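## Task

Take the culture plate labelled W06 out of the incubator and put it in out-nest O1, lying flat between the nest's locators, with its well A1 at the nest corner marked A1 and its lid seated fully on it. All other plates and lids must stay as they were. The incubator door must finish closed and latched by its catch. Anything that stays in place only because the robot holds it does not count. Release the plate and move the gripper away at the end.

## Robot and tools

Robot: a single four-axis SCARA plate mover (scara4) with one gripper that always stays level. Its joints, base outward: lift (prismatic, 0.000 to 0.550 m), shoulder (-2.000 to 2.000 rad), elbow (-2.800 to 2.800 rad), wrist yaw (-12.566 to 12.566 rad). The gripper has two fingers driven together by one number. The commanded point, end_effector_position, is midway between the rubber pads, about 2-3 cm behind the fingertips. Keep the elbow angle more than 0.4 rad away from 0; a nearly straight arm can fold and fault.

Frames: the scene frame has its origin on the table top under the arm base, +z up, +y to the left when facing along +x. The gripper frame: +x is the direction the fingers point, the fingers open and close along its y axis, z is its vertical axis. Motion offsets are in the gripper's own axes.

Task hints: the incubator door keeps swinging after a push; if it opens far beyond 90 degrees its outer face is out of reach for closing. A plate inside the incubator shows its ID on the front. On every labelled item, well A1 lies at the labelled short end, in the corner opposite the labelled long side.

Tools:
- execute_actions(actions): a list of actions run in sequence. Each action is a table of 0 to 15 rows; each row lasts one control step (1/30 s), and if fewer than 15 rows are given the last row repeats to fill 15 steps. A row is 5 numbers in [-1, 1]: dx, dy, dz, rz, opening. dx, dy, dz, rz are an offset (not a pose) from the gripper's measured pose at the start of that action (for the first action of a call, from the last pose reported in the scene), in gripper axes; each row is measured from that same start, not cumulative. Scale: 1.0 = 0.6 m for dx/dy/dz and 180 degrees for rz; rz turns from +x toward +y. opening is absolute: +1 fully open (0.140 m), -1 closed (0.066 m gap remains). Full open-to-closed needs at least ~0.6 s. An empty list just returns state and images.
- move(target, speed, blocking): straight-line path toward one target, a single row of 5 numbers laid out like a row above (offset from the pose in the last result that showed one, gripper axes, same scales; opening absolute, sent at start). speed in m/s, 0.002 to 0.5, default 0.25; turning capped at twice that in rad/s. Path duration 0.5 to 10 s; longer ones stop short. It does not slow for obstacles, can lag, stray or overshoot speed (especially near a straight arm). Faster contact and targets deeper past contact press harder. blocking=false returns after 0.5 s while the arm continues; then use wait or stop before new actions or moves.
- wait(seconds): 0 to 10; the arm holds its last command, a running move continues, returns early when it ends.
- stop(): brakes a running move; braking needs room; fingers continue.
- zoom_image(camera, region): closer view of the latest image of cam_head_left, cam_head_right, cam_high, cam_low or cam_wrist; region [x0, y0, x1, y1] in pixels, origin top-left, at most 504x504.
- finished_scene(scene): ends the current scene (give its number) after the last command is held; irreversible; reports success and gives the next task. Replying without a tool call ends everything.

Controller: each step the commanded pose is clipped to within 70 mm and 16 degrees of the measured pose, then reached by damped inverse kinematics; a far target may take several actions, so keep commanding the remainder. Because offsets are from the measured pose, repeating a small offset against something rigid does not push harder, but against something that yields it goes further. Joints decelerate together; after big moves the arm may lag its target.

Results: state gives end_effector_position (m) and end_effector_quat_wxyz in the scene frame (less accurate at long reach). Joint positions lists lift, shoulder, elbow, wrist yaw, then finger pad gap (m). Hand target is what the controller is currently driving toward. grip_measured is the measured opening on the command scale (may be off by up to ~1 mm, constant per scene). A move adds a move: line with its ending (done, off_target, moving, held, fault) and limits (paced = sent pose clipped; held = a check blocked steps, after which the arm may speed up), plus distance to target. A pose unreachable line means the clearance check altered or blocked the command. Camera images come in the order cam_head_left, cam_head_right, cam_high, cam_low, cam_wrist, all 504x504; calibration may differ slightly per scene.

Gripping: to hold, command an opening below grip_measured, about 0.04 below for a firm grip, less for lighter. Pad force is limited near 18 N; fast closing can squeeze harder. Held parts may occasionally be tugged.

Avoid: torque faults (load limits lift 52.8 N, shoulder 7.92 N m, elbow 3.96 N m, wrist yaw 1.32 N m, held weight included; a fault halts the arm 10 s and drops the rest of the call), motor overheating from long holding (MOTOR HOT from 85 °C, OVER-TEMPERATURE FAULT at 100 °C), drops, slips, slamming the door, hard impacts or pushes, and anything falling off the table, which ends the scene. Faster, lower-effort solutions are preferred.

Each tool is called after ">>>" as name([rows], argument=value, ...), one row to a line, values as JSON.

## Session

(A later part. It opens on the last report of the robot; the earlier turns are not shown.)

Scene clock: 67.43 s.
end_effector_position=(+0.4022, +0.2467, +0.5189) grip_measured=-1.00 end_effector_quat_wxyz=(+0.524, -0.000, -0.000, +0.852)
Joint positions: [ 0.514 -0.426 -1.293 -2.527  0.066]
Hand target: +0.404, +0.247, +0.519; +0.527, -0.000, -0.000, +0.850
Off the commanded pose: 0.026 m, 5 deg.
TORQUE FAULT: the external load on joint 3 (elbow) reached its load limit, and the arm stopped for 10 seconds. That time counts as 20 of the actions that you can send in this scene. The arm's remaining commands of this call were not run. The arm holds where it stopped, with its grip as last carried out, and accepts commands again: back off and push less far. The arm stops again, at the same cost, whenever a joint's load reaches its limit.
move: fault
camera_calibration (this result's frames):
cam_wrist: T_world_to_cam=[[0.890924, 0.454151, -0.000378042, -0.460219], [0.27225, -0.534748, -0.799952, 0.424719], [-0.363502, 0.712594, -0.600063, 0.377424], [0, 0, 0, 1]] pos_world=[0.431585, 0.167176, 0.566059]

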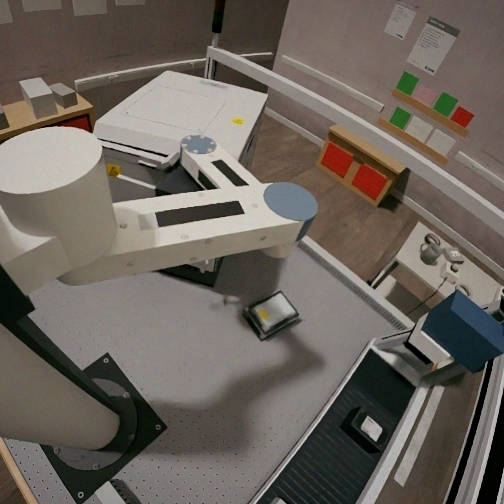

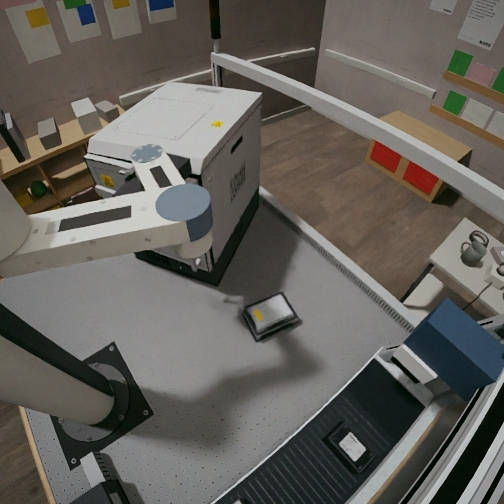

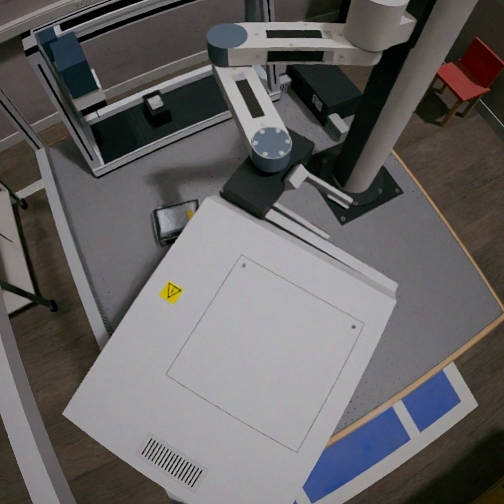

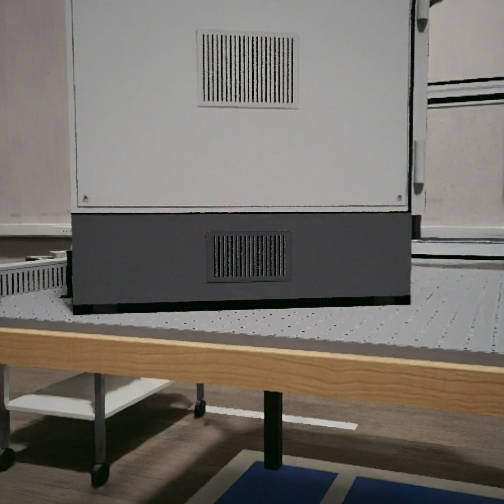

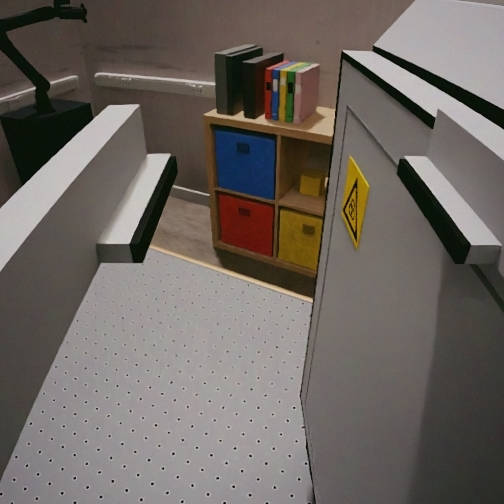

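>>> move(target=[0, 0.12, 0, 0, -1], speed=0.1)

Scene clock: 68.53 s.
end_effector_position=(+0.3379, +0.2142, +0.5189) grip_measured=-1.00 end_effector_quat_wxyz=(+0.524, -0.000, -0.000, +0.852)
Joint positions: [ 0.514 -0.568 -0.961 -2.716  0.066]
Hand target: +0.338, +0.214, +0.519; +0.524, -0.000, -0.000, +0.852
Off the commanded pose: 0.000 m, 0 deg.
move: done
camera_calibration (this result's frames):
cam_wrist: T_world_to_cam=[[0.89073, 0.454532, -0.000378042, -0.388147], [0.272479, -0.534632, -0.799952, 0.424751], [-0.363806, 0.712439, -0.600063, 0.377336], [0, 0, 0, 1]] pos_world=[0.367276, 0.134682, 0.566059]

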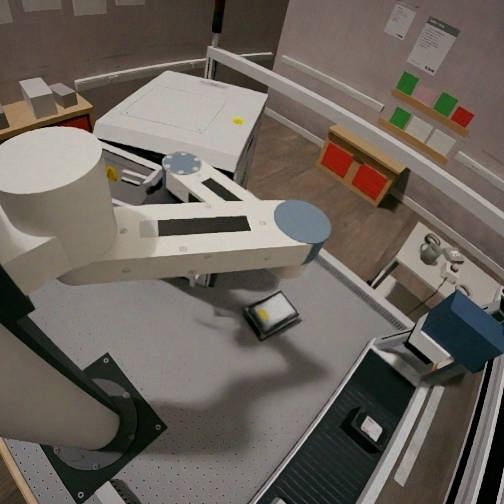

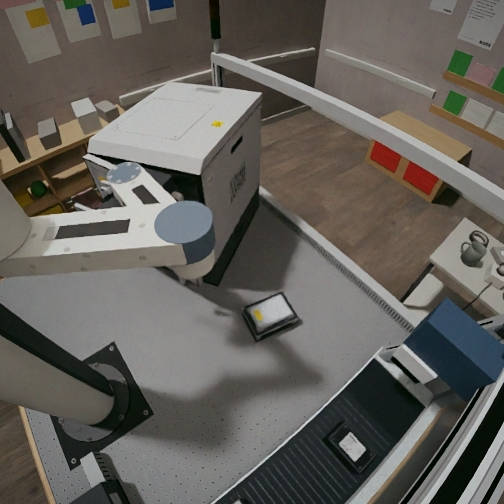

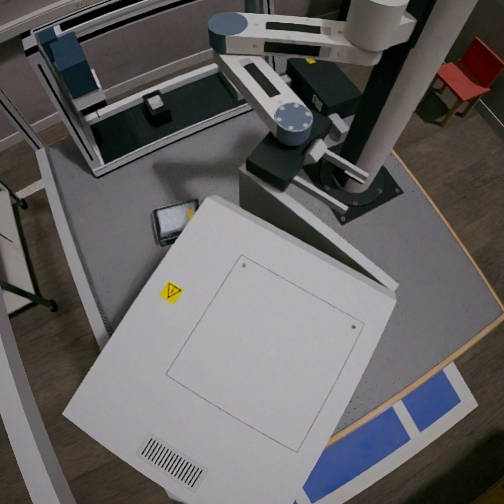

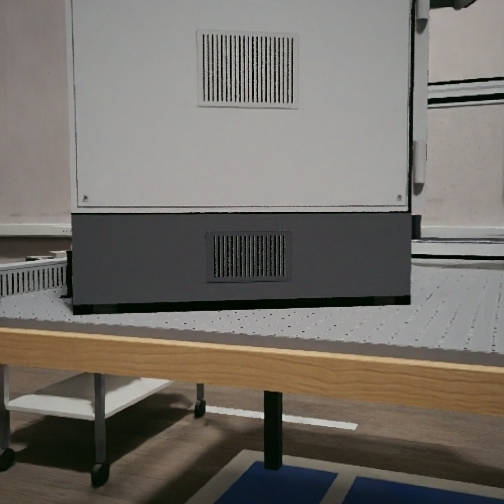

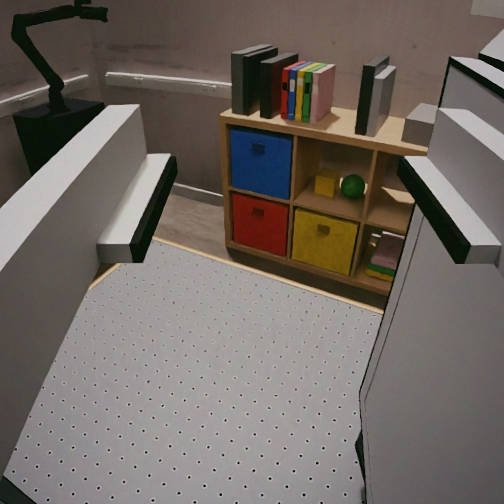

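>>> move(target=[-0.26, 0.091, 0, -0.232, -1], speed=0.15)

>>> move(target=[0, 0, -0.17, 0, -1], speed=0.2)

Scene clock: 71.73 s.
end_effector_position=(+0.3596, +0.0502, +0.5189) grip_measured=-1.00 end_effector_quat_wxyz=(+0.793, -0.000, -0.000, +0.609)
Joint positions: [ 0.514 -1.541 -0.653 -2.78   0.066]
Hand target: +0.360, +0.050, +0.519; +0.793, -0.000, -0.000, +0.609
Off the commanded pose: 0.000 m, 0 deg.
move: done
camera_calibration (this result's frames):
cam_wrist: T_world_to_cam=[[0.967026, -0.254676, -0.000378042, -0.324808], [-0.153114, -0.5802, -0.799952, 0.486502], [0.20351, 0.773633, -0.600063, 0.294975], [0, 0, 0, 1]] pos_world=[0.328558, -0.0286548, 0.566059]

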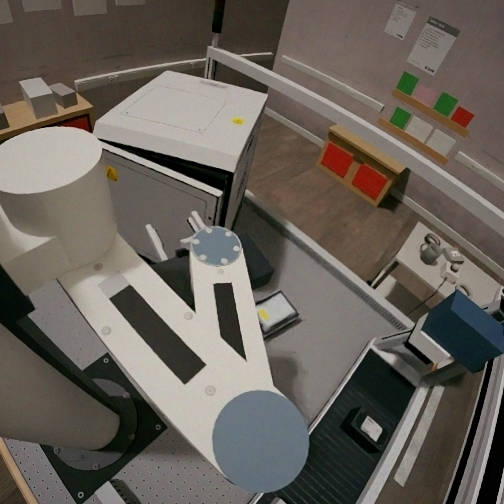

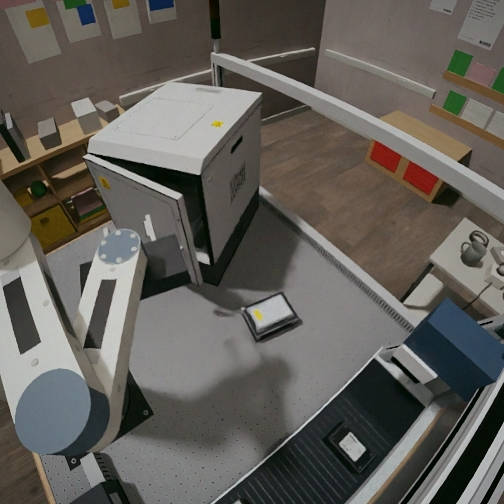

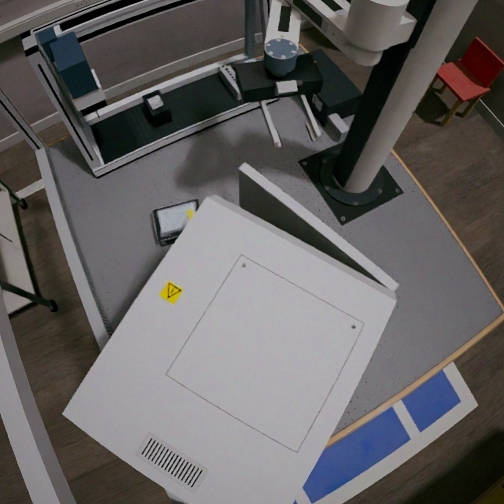

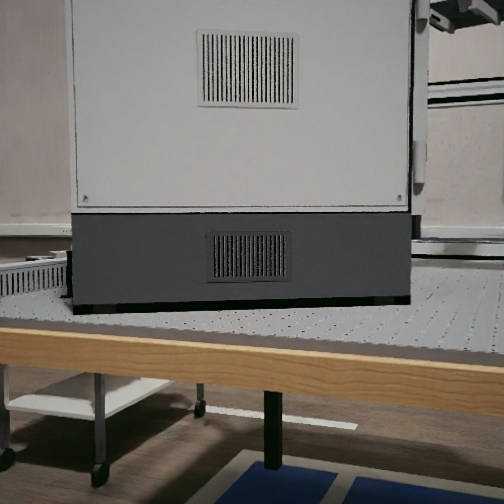

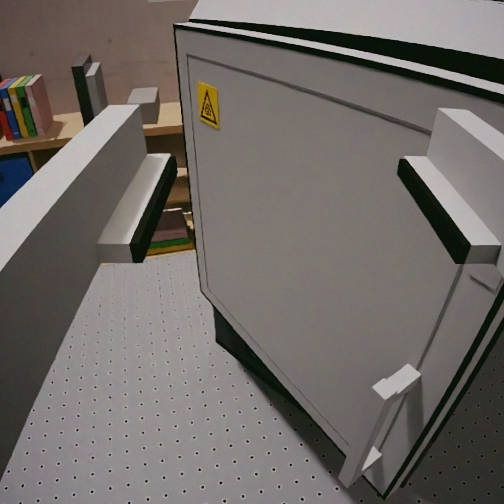

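Scene clock: 72.60 s.
end_effector_position=(+0.3596, +0.0502, +0.4168) grip_measured=-1.00 end_effector_quat_wxyz=(+0.793, -0.000, -0.000, +0.609)
Joint positions: [ 0.412 -1.541 -0.653 -2.78   0.066]
Hand target: +0.360, +0.050, +0.417; +0.793, -0.000, -0.000, +0.609
Off the commanded pose: 0.000 m, 0 deg.
move: done
camera_calibration (this result's frames):
cam_wrist: T_world_to_cam=[[0.967034, -0.254645, -0.000378042, -0.324844], [-0.153096, -0.580205, -0.799952, 0.404852], [0.203485, 0.773639, -0.600063, 0.233736], [0, 0, 0, 1]] pos_world=[0.328554, -0.0286509, 0.463996]

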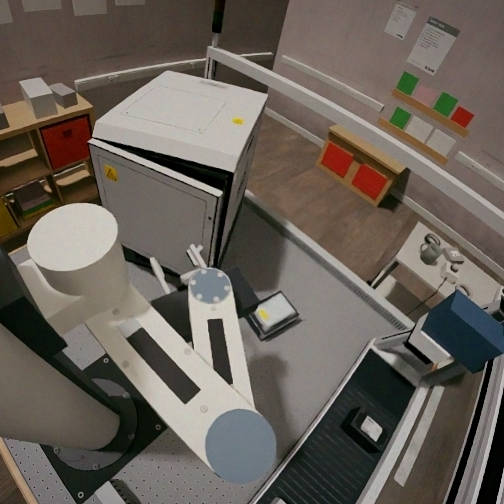

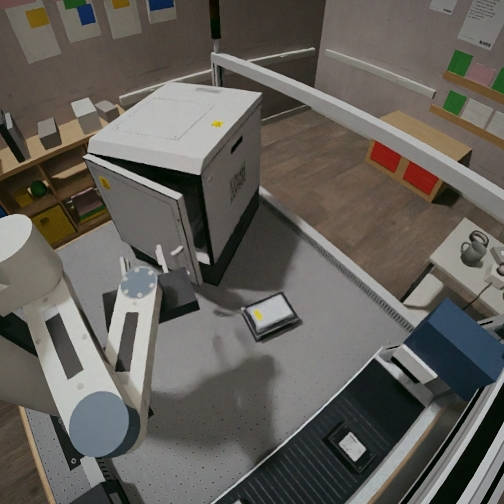

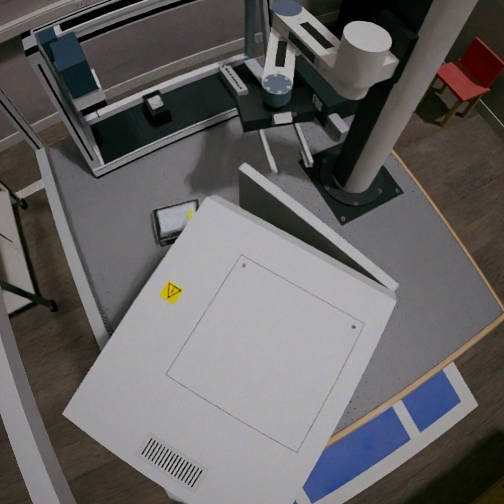

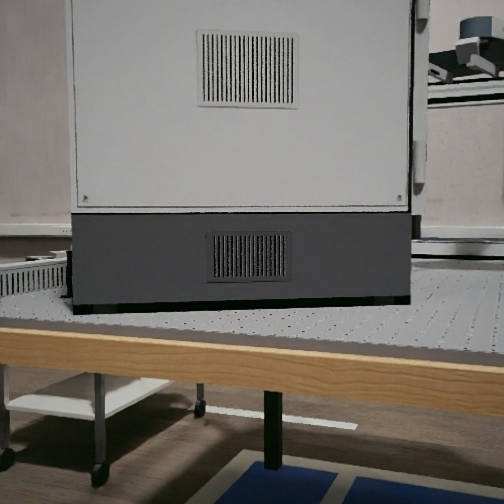

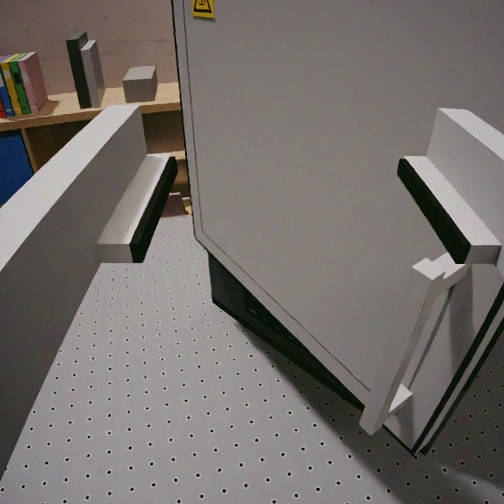

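>>> move(target=[0.23, -0.144, 0, -0.239, -1], speed=0.15)

Scene clock: 75.47 s.
end_effector_position=(+0.4786, +0.1612, +0.4168) grip_measured=-1.00 end_effector_quat_wxyz=(+0.961, -0.000, -0.000, +0.275)
Joint positions: [ 0.412 -0.552 -0.794 -4.379  0.066]
Hand target: +0.479, +0.161, +0.417; +0.961, -0.000, -0.000, +0.276
Off the commanded pose: 0.000 m, 0 deg.
move: done
camera_calibration (this result's frames):
cam_wrist: T_world_to_cam=[[0.533166, -0.84601, -0.000378042, -0.108642], [-0.507821, -0.319678, -0.799952, 0.615245], [0.676647, 0.4267, -0.600063, -0.0468772], [0, 0, 0, 1]] pos_world=[0.402078, 0.124771, 0.463996]

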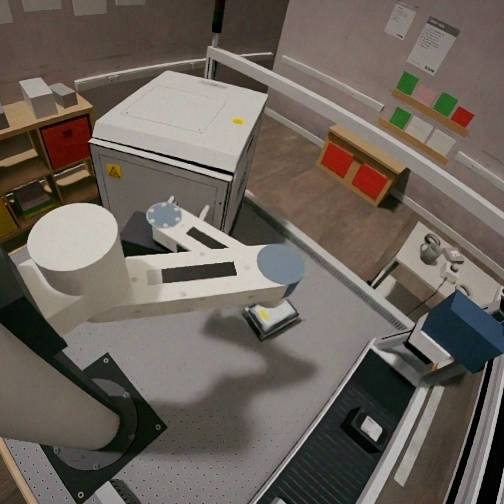

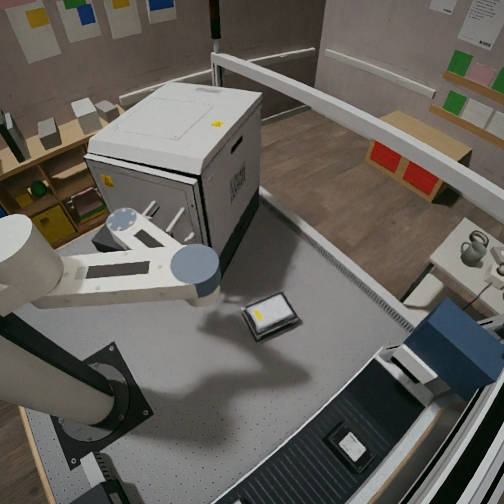

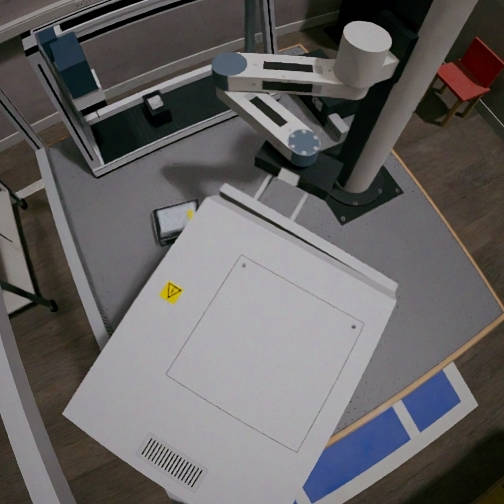

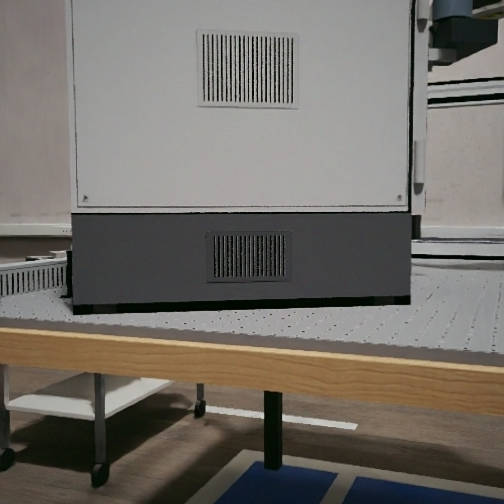

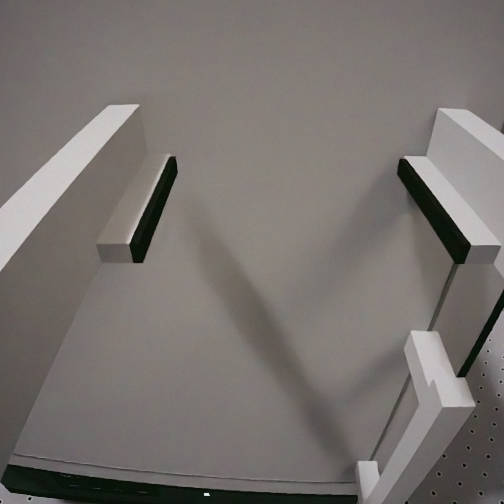

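Still slightly ajar; push onward in small steps.

>>> move(target=[0.02, 0, 0, 0, -1], speed=0.04)

Scene clock: 76.23 s.
end_effector_position=(+0.4888, +0.1675, +0.4168) grip_measured=-1.00 end_effector_quat_wxyz=(+0.961, -0.000, -0.000, +0.275)
Joint positions: [ 0.412 -0.532 -0.845 -4.348  0.066]
Hand target: +0.489, +0.168, +0.417; +0.961, -0.000, -0.000, +0.275
Off the commanded pose: 0.000 m, 0 deg.
move: done
camera_calibration (this result's frames):
cam_wrist: T_world_to_cam=[[0.532835, -0.846219, -0.000378042, -0.108574], [-0.507946, -0.319479, -0.799952, 0.622452], [0.676814, 0.426435, -0.600063, -0.0564856], [0, 0, 0, 1]] pos_world=[0.412255, 0.13107, 0.463996]

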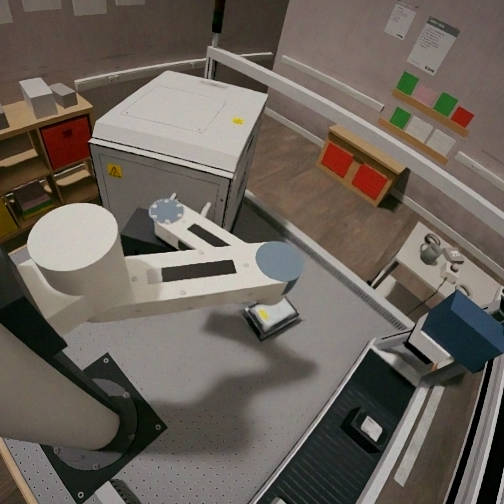

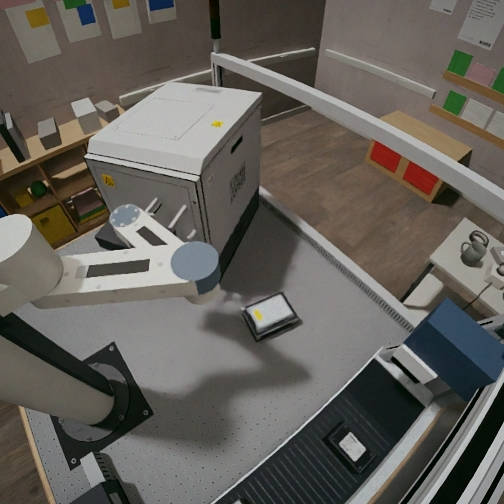

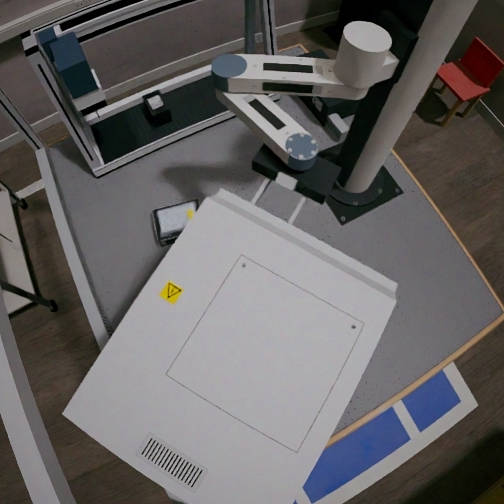

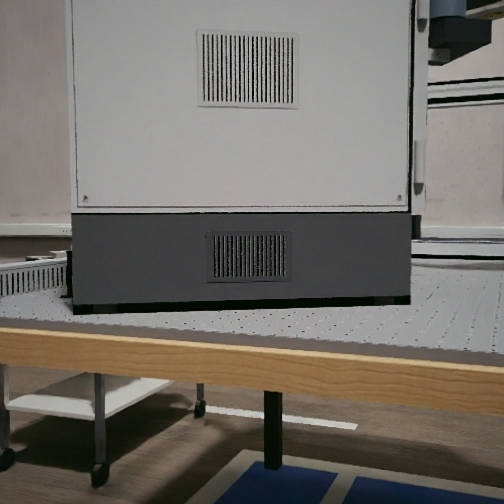

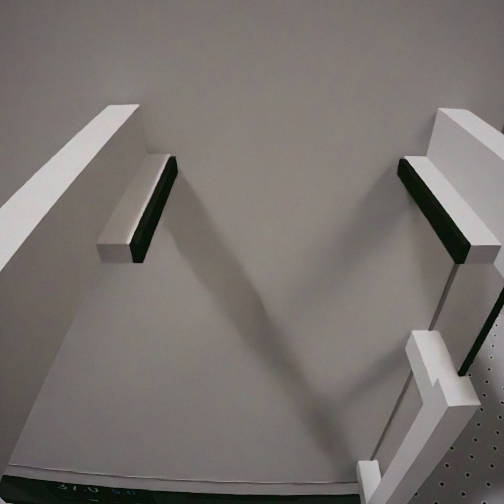

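>>> move(target=[0.012, 0, 0, 0, -1], speed=0.03)

>>> move(target=[-0.08, 0, 0, 0, -1], speed=0.1)

Scene clock: 86.50 s.
end_effector_position=(+0.4889, +0.1676, +0.4168) grip_measured=-1.00 end_effector_quat_wxyz=(+0.962, -0.000, -0.000, +0.274)
Joint positions: [ 0.412 -0.53  -0.845 -4.353  0.066]
Hand target: +0.489, +0.168, +0.417; +0.962, -0.000, -0.000, +0.274
Off the commanded pose: 0.007 m, 0 deg.
TORQUE FAULT: the external load on joint 3 (elbow) reached its load limit, and the arm stopped for 10 seconds. That time counts as 20 of the actions that you can send in this scene. The arm's remaining commands of this call were not run. The arm holds where it stopped, with its grip as last carried out, and accepts commands again: back off and push less far. The arm stops again, at the same cost, whenever a joint's load reaches its limit.
move: fault
camera_calibration (this result's frames):
cam_wrist: T_world_to_cam=[[0.530741, -0.847534, -0.000378042, -0.107248], [-0.508735, -0.318222, -0.799952, 0.622715], [0.677867, 0.42476, -0.600063, -0.0568366], [0, 0, 0, 1]] pos_world=[0.412245, 0.131407, 0.463996]

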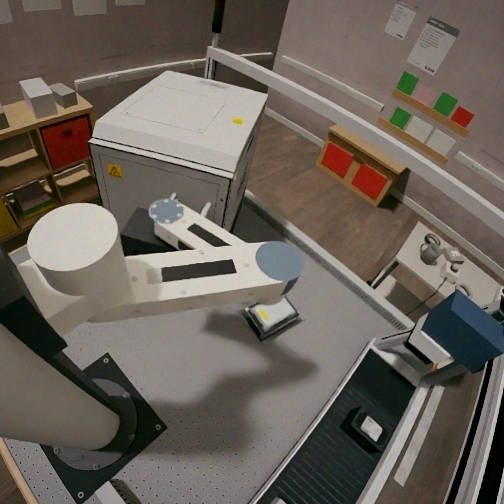

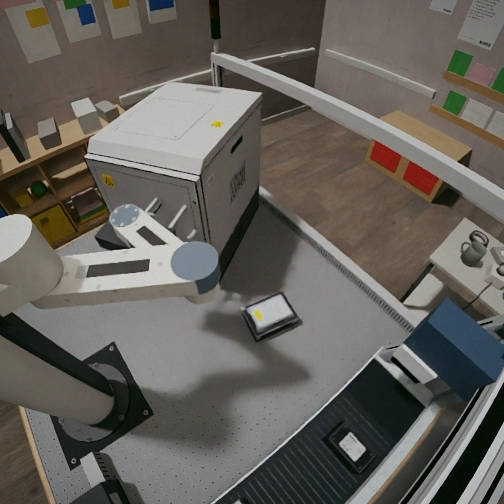

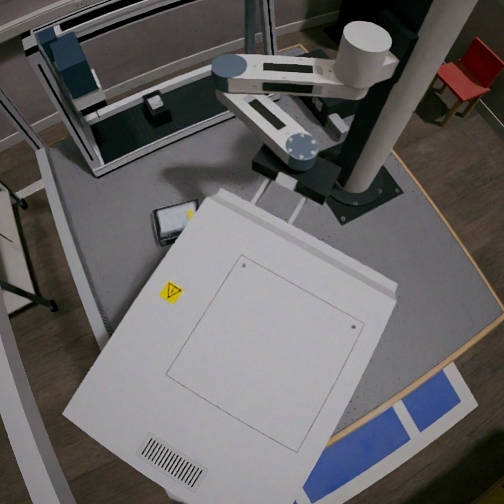

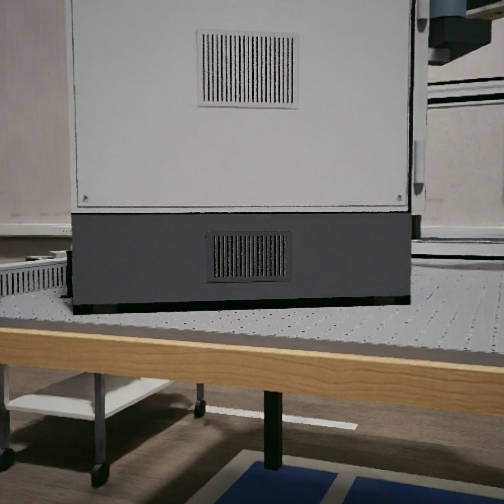

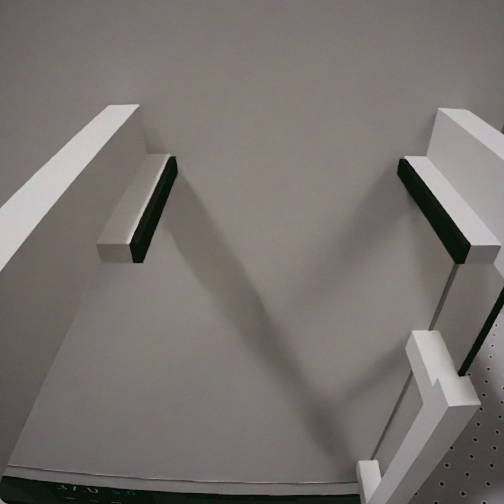

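not run: a fault stop came before this call.

It was already shut. Back off.

>>> move(target=[-0.08, 0, 0, 0, -1], speed=0.1)

>>> wait(seconds=1)

Scene clock: 87.33 s.
end_effector_position=(+0.4481, +0.1423, +0.4168) grip_measured=-1.00 end_effector_quat_wxyz=(+0.962, -0.000, -0.000, +0.274)
Joint positions: [ 0.412 -0.604 -0.643 -4.48   0.066]
Hand target: +0.448, +0.142, +0.417; +0.962, -0.000, -0.000, +0.274
Off the commanded pose: 0.000 m, 0 deg.
move: done
camera_calibration (this result's frames):
cam_wrist: T_world_to_cam=[[0.531083, -0.84732, -0.000378042, -0.107208], [-0.508606, -0.318427, -0.799952, 0.593864], [0.677695, 0.425033, -0.600063, -0.0183751], [0, 0, 0, 1]] pos_world=[0.371432, 0.106073, 0.463996]

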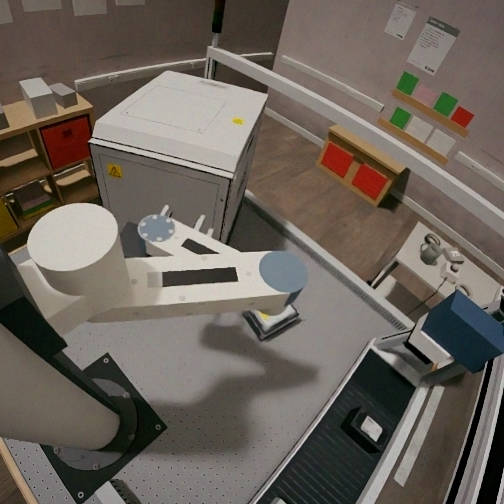

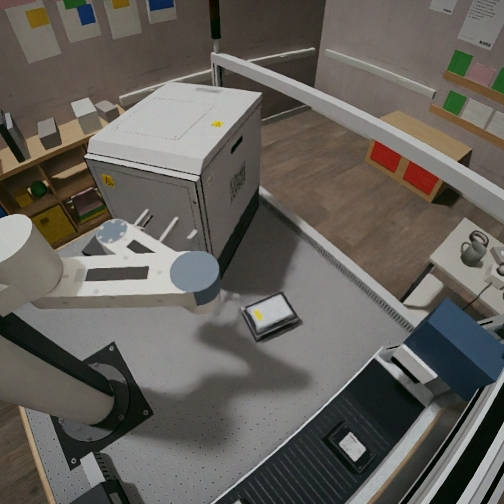

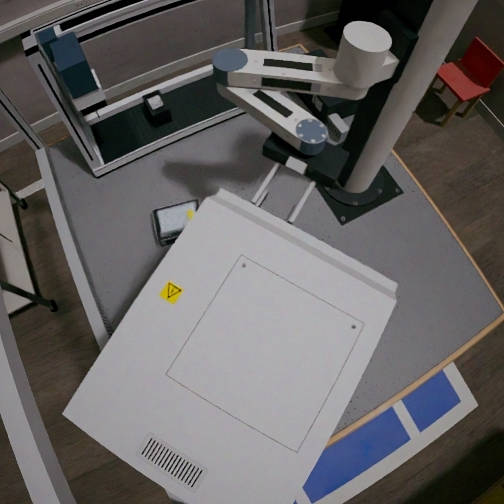

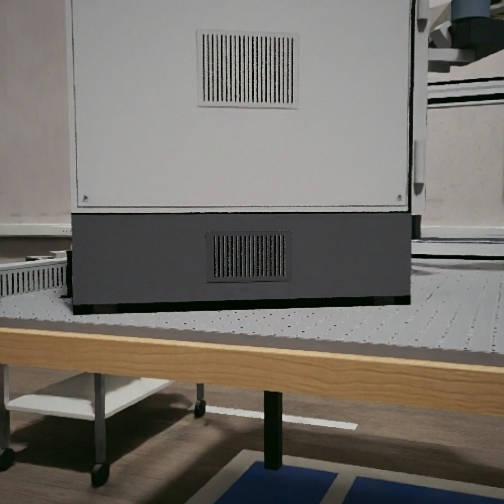

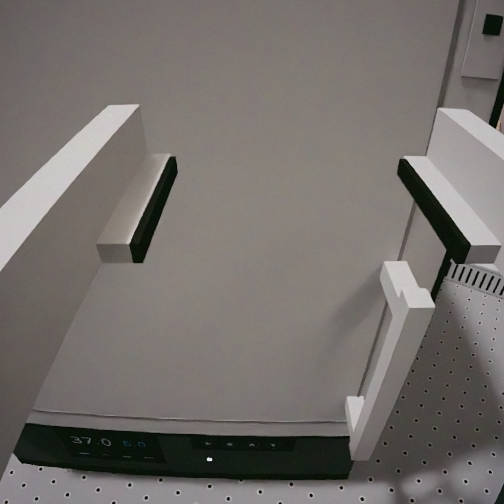

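Scene clock: 88.33 s.
end_effector_position=(+0.4481, +0.1423, +0.4168) grip_measured=-1.00 end_effector_quat_wxyz=(+0.962, -0.000, -0.000, +0.274)
Joint positions: [ 0.412 -0.604 -0.643 -4.48   0.066]
Hand target: +0.448, +0.142, +0.417; +0.962, -0.000, -0.000, +0.274
Off the commanded pose: 0.000 m, 0 deg.
wait: 1.00 s; at rest by 0.17 s
camera_calibration (this result's frames):
cam_wrist: T_world_to_cam=[[0.531034, -0.84735, -0.000378042, -0.107192], [-0.508624, -0.318398, -0.799952, 0.593875], [0.67772, 0.424995, -0.600063, -0.0183897], [0, 0, 0, 1]] pos_world=[0.371445, 0.106075, 0.463996]

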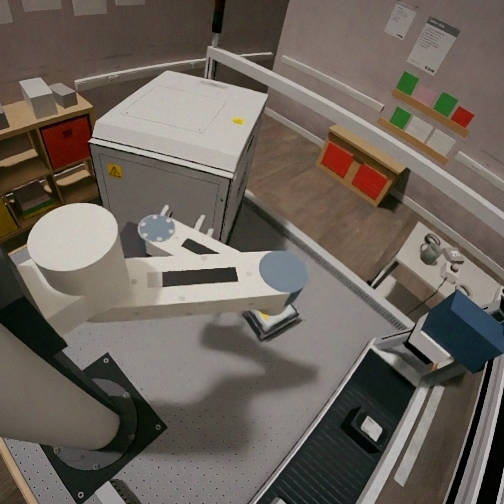

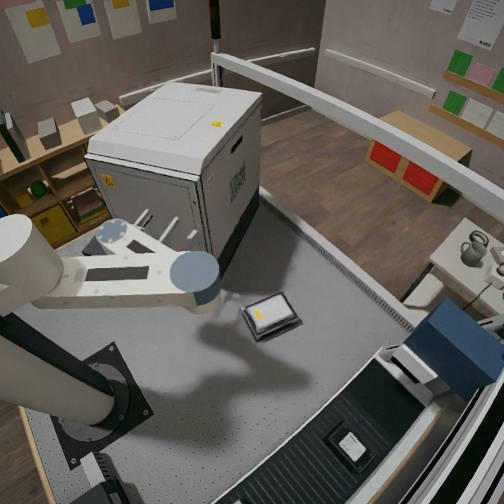

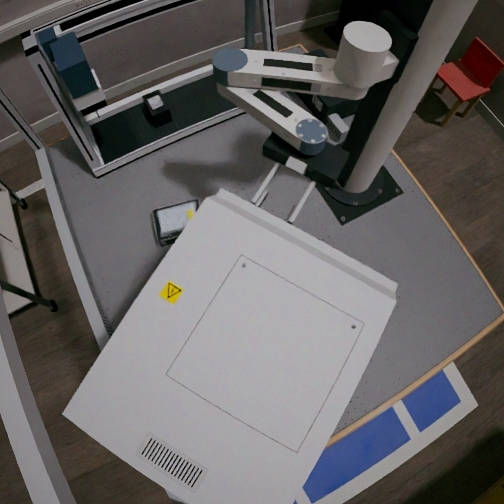

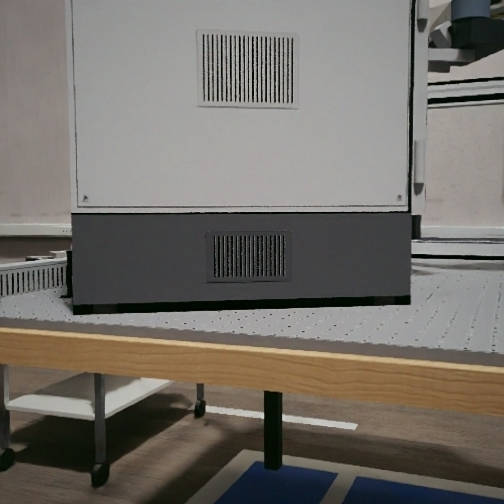

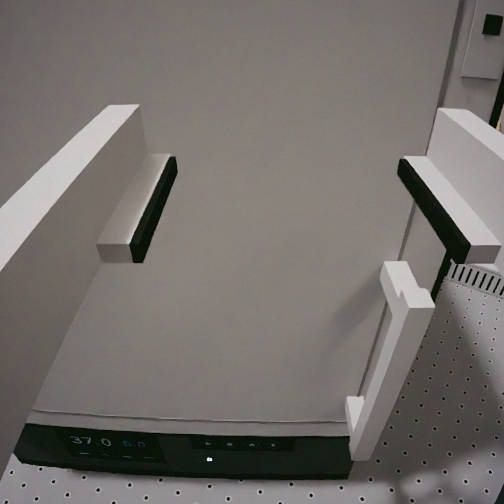

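>>> finished_scene(scene=1)

The scene is finished: the task was done.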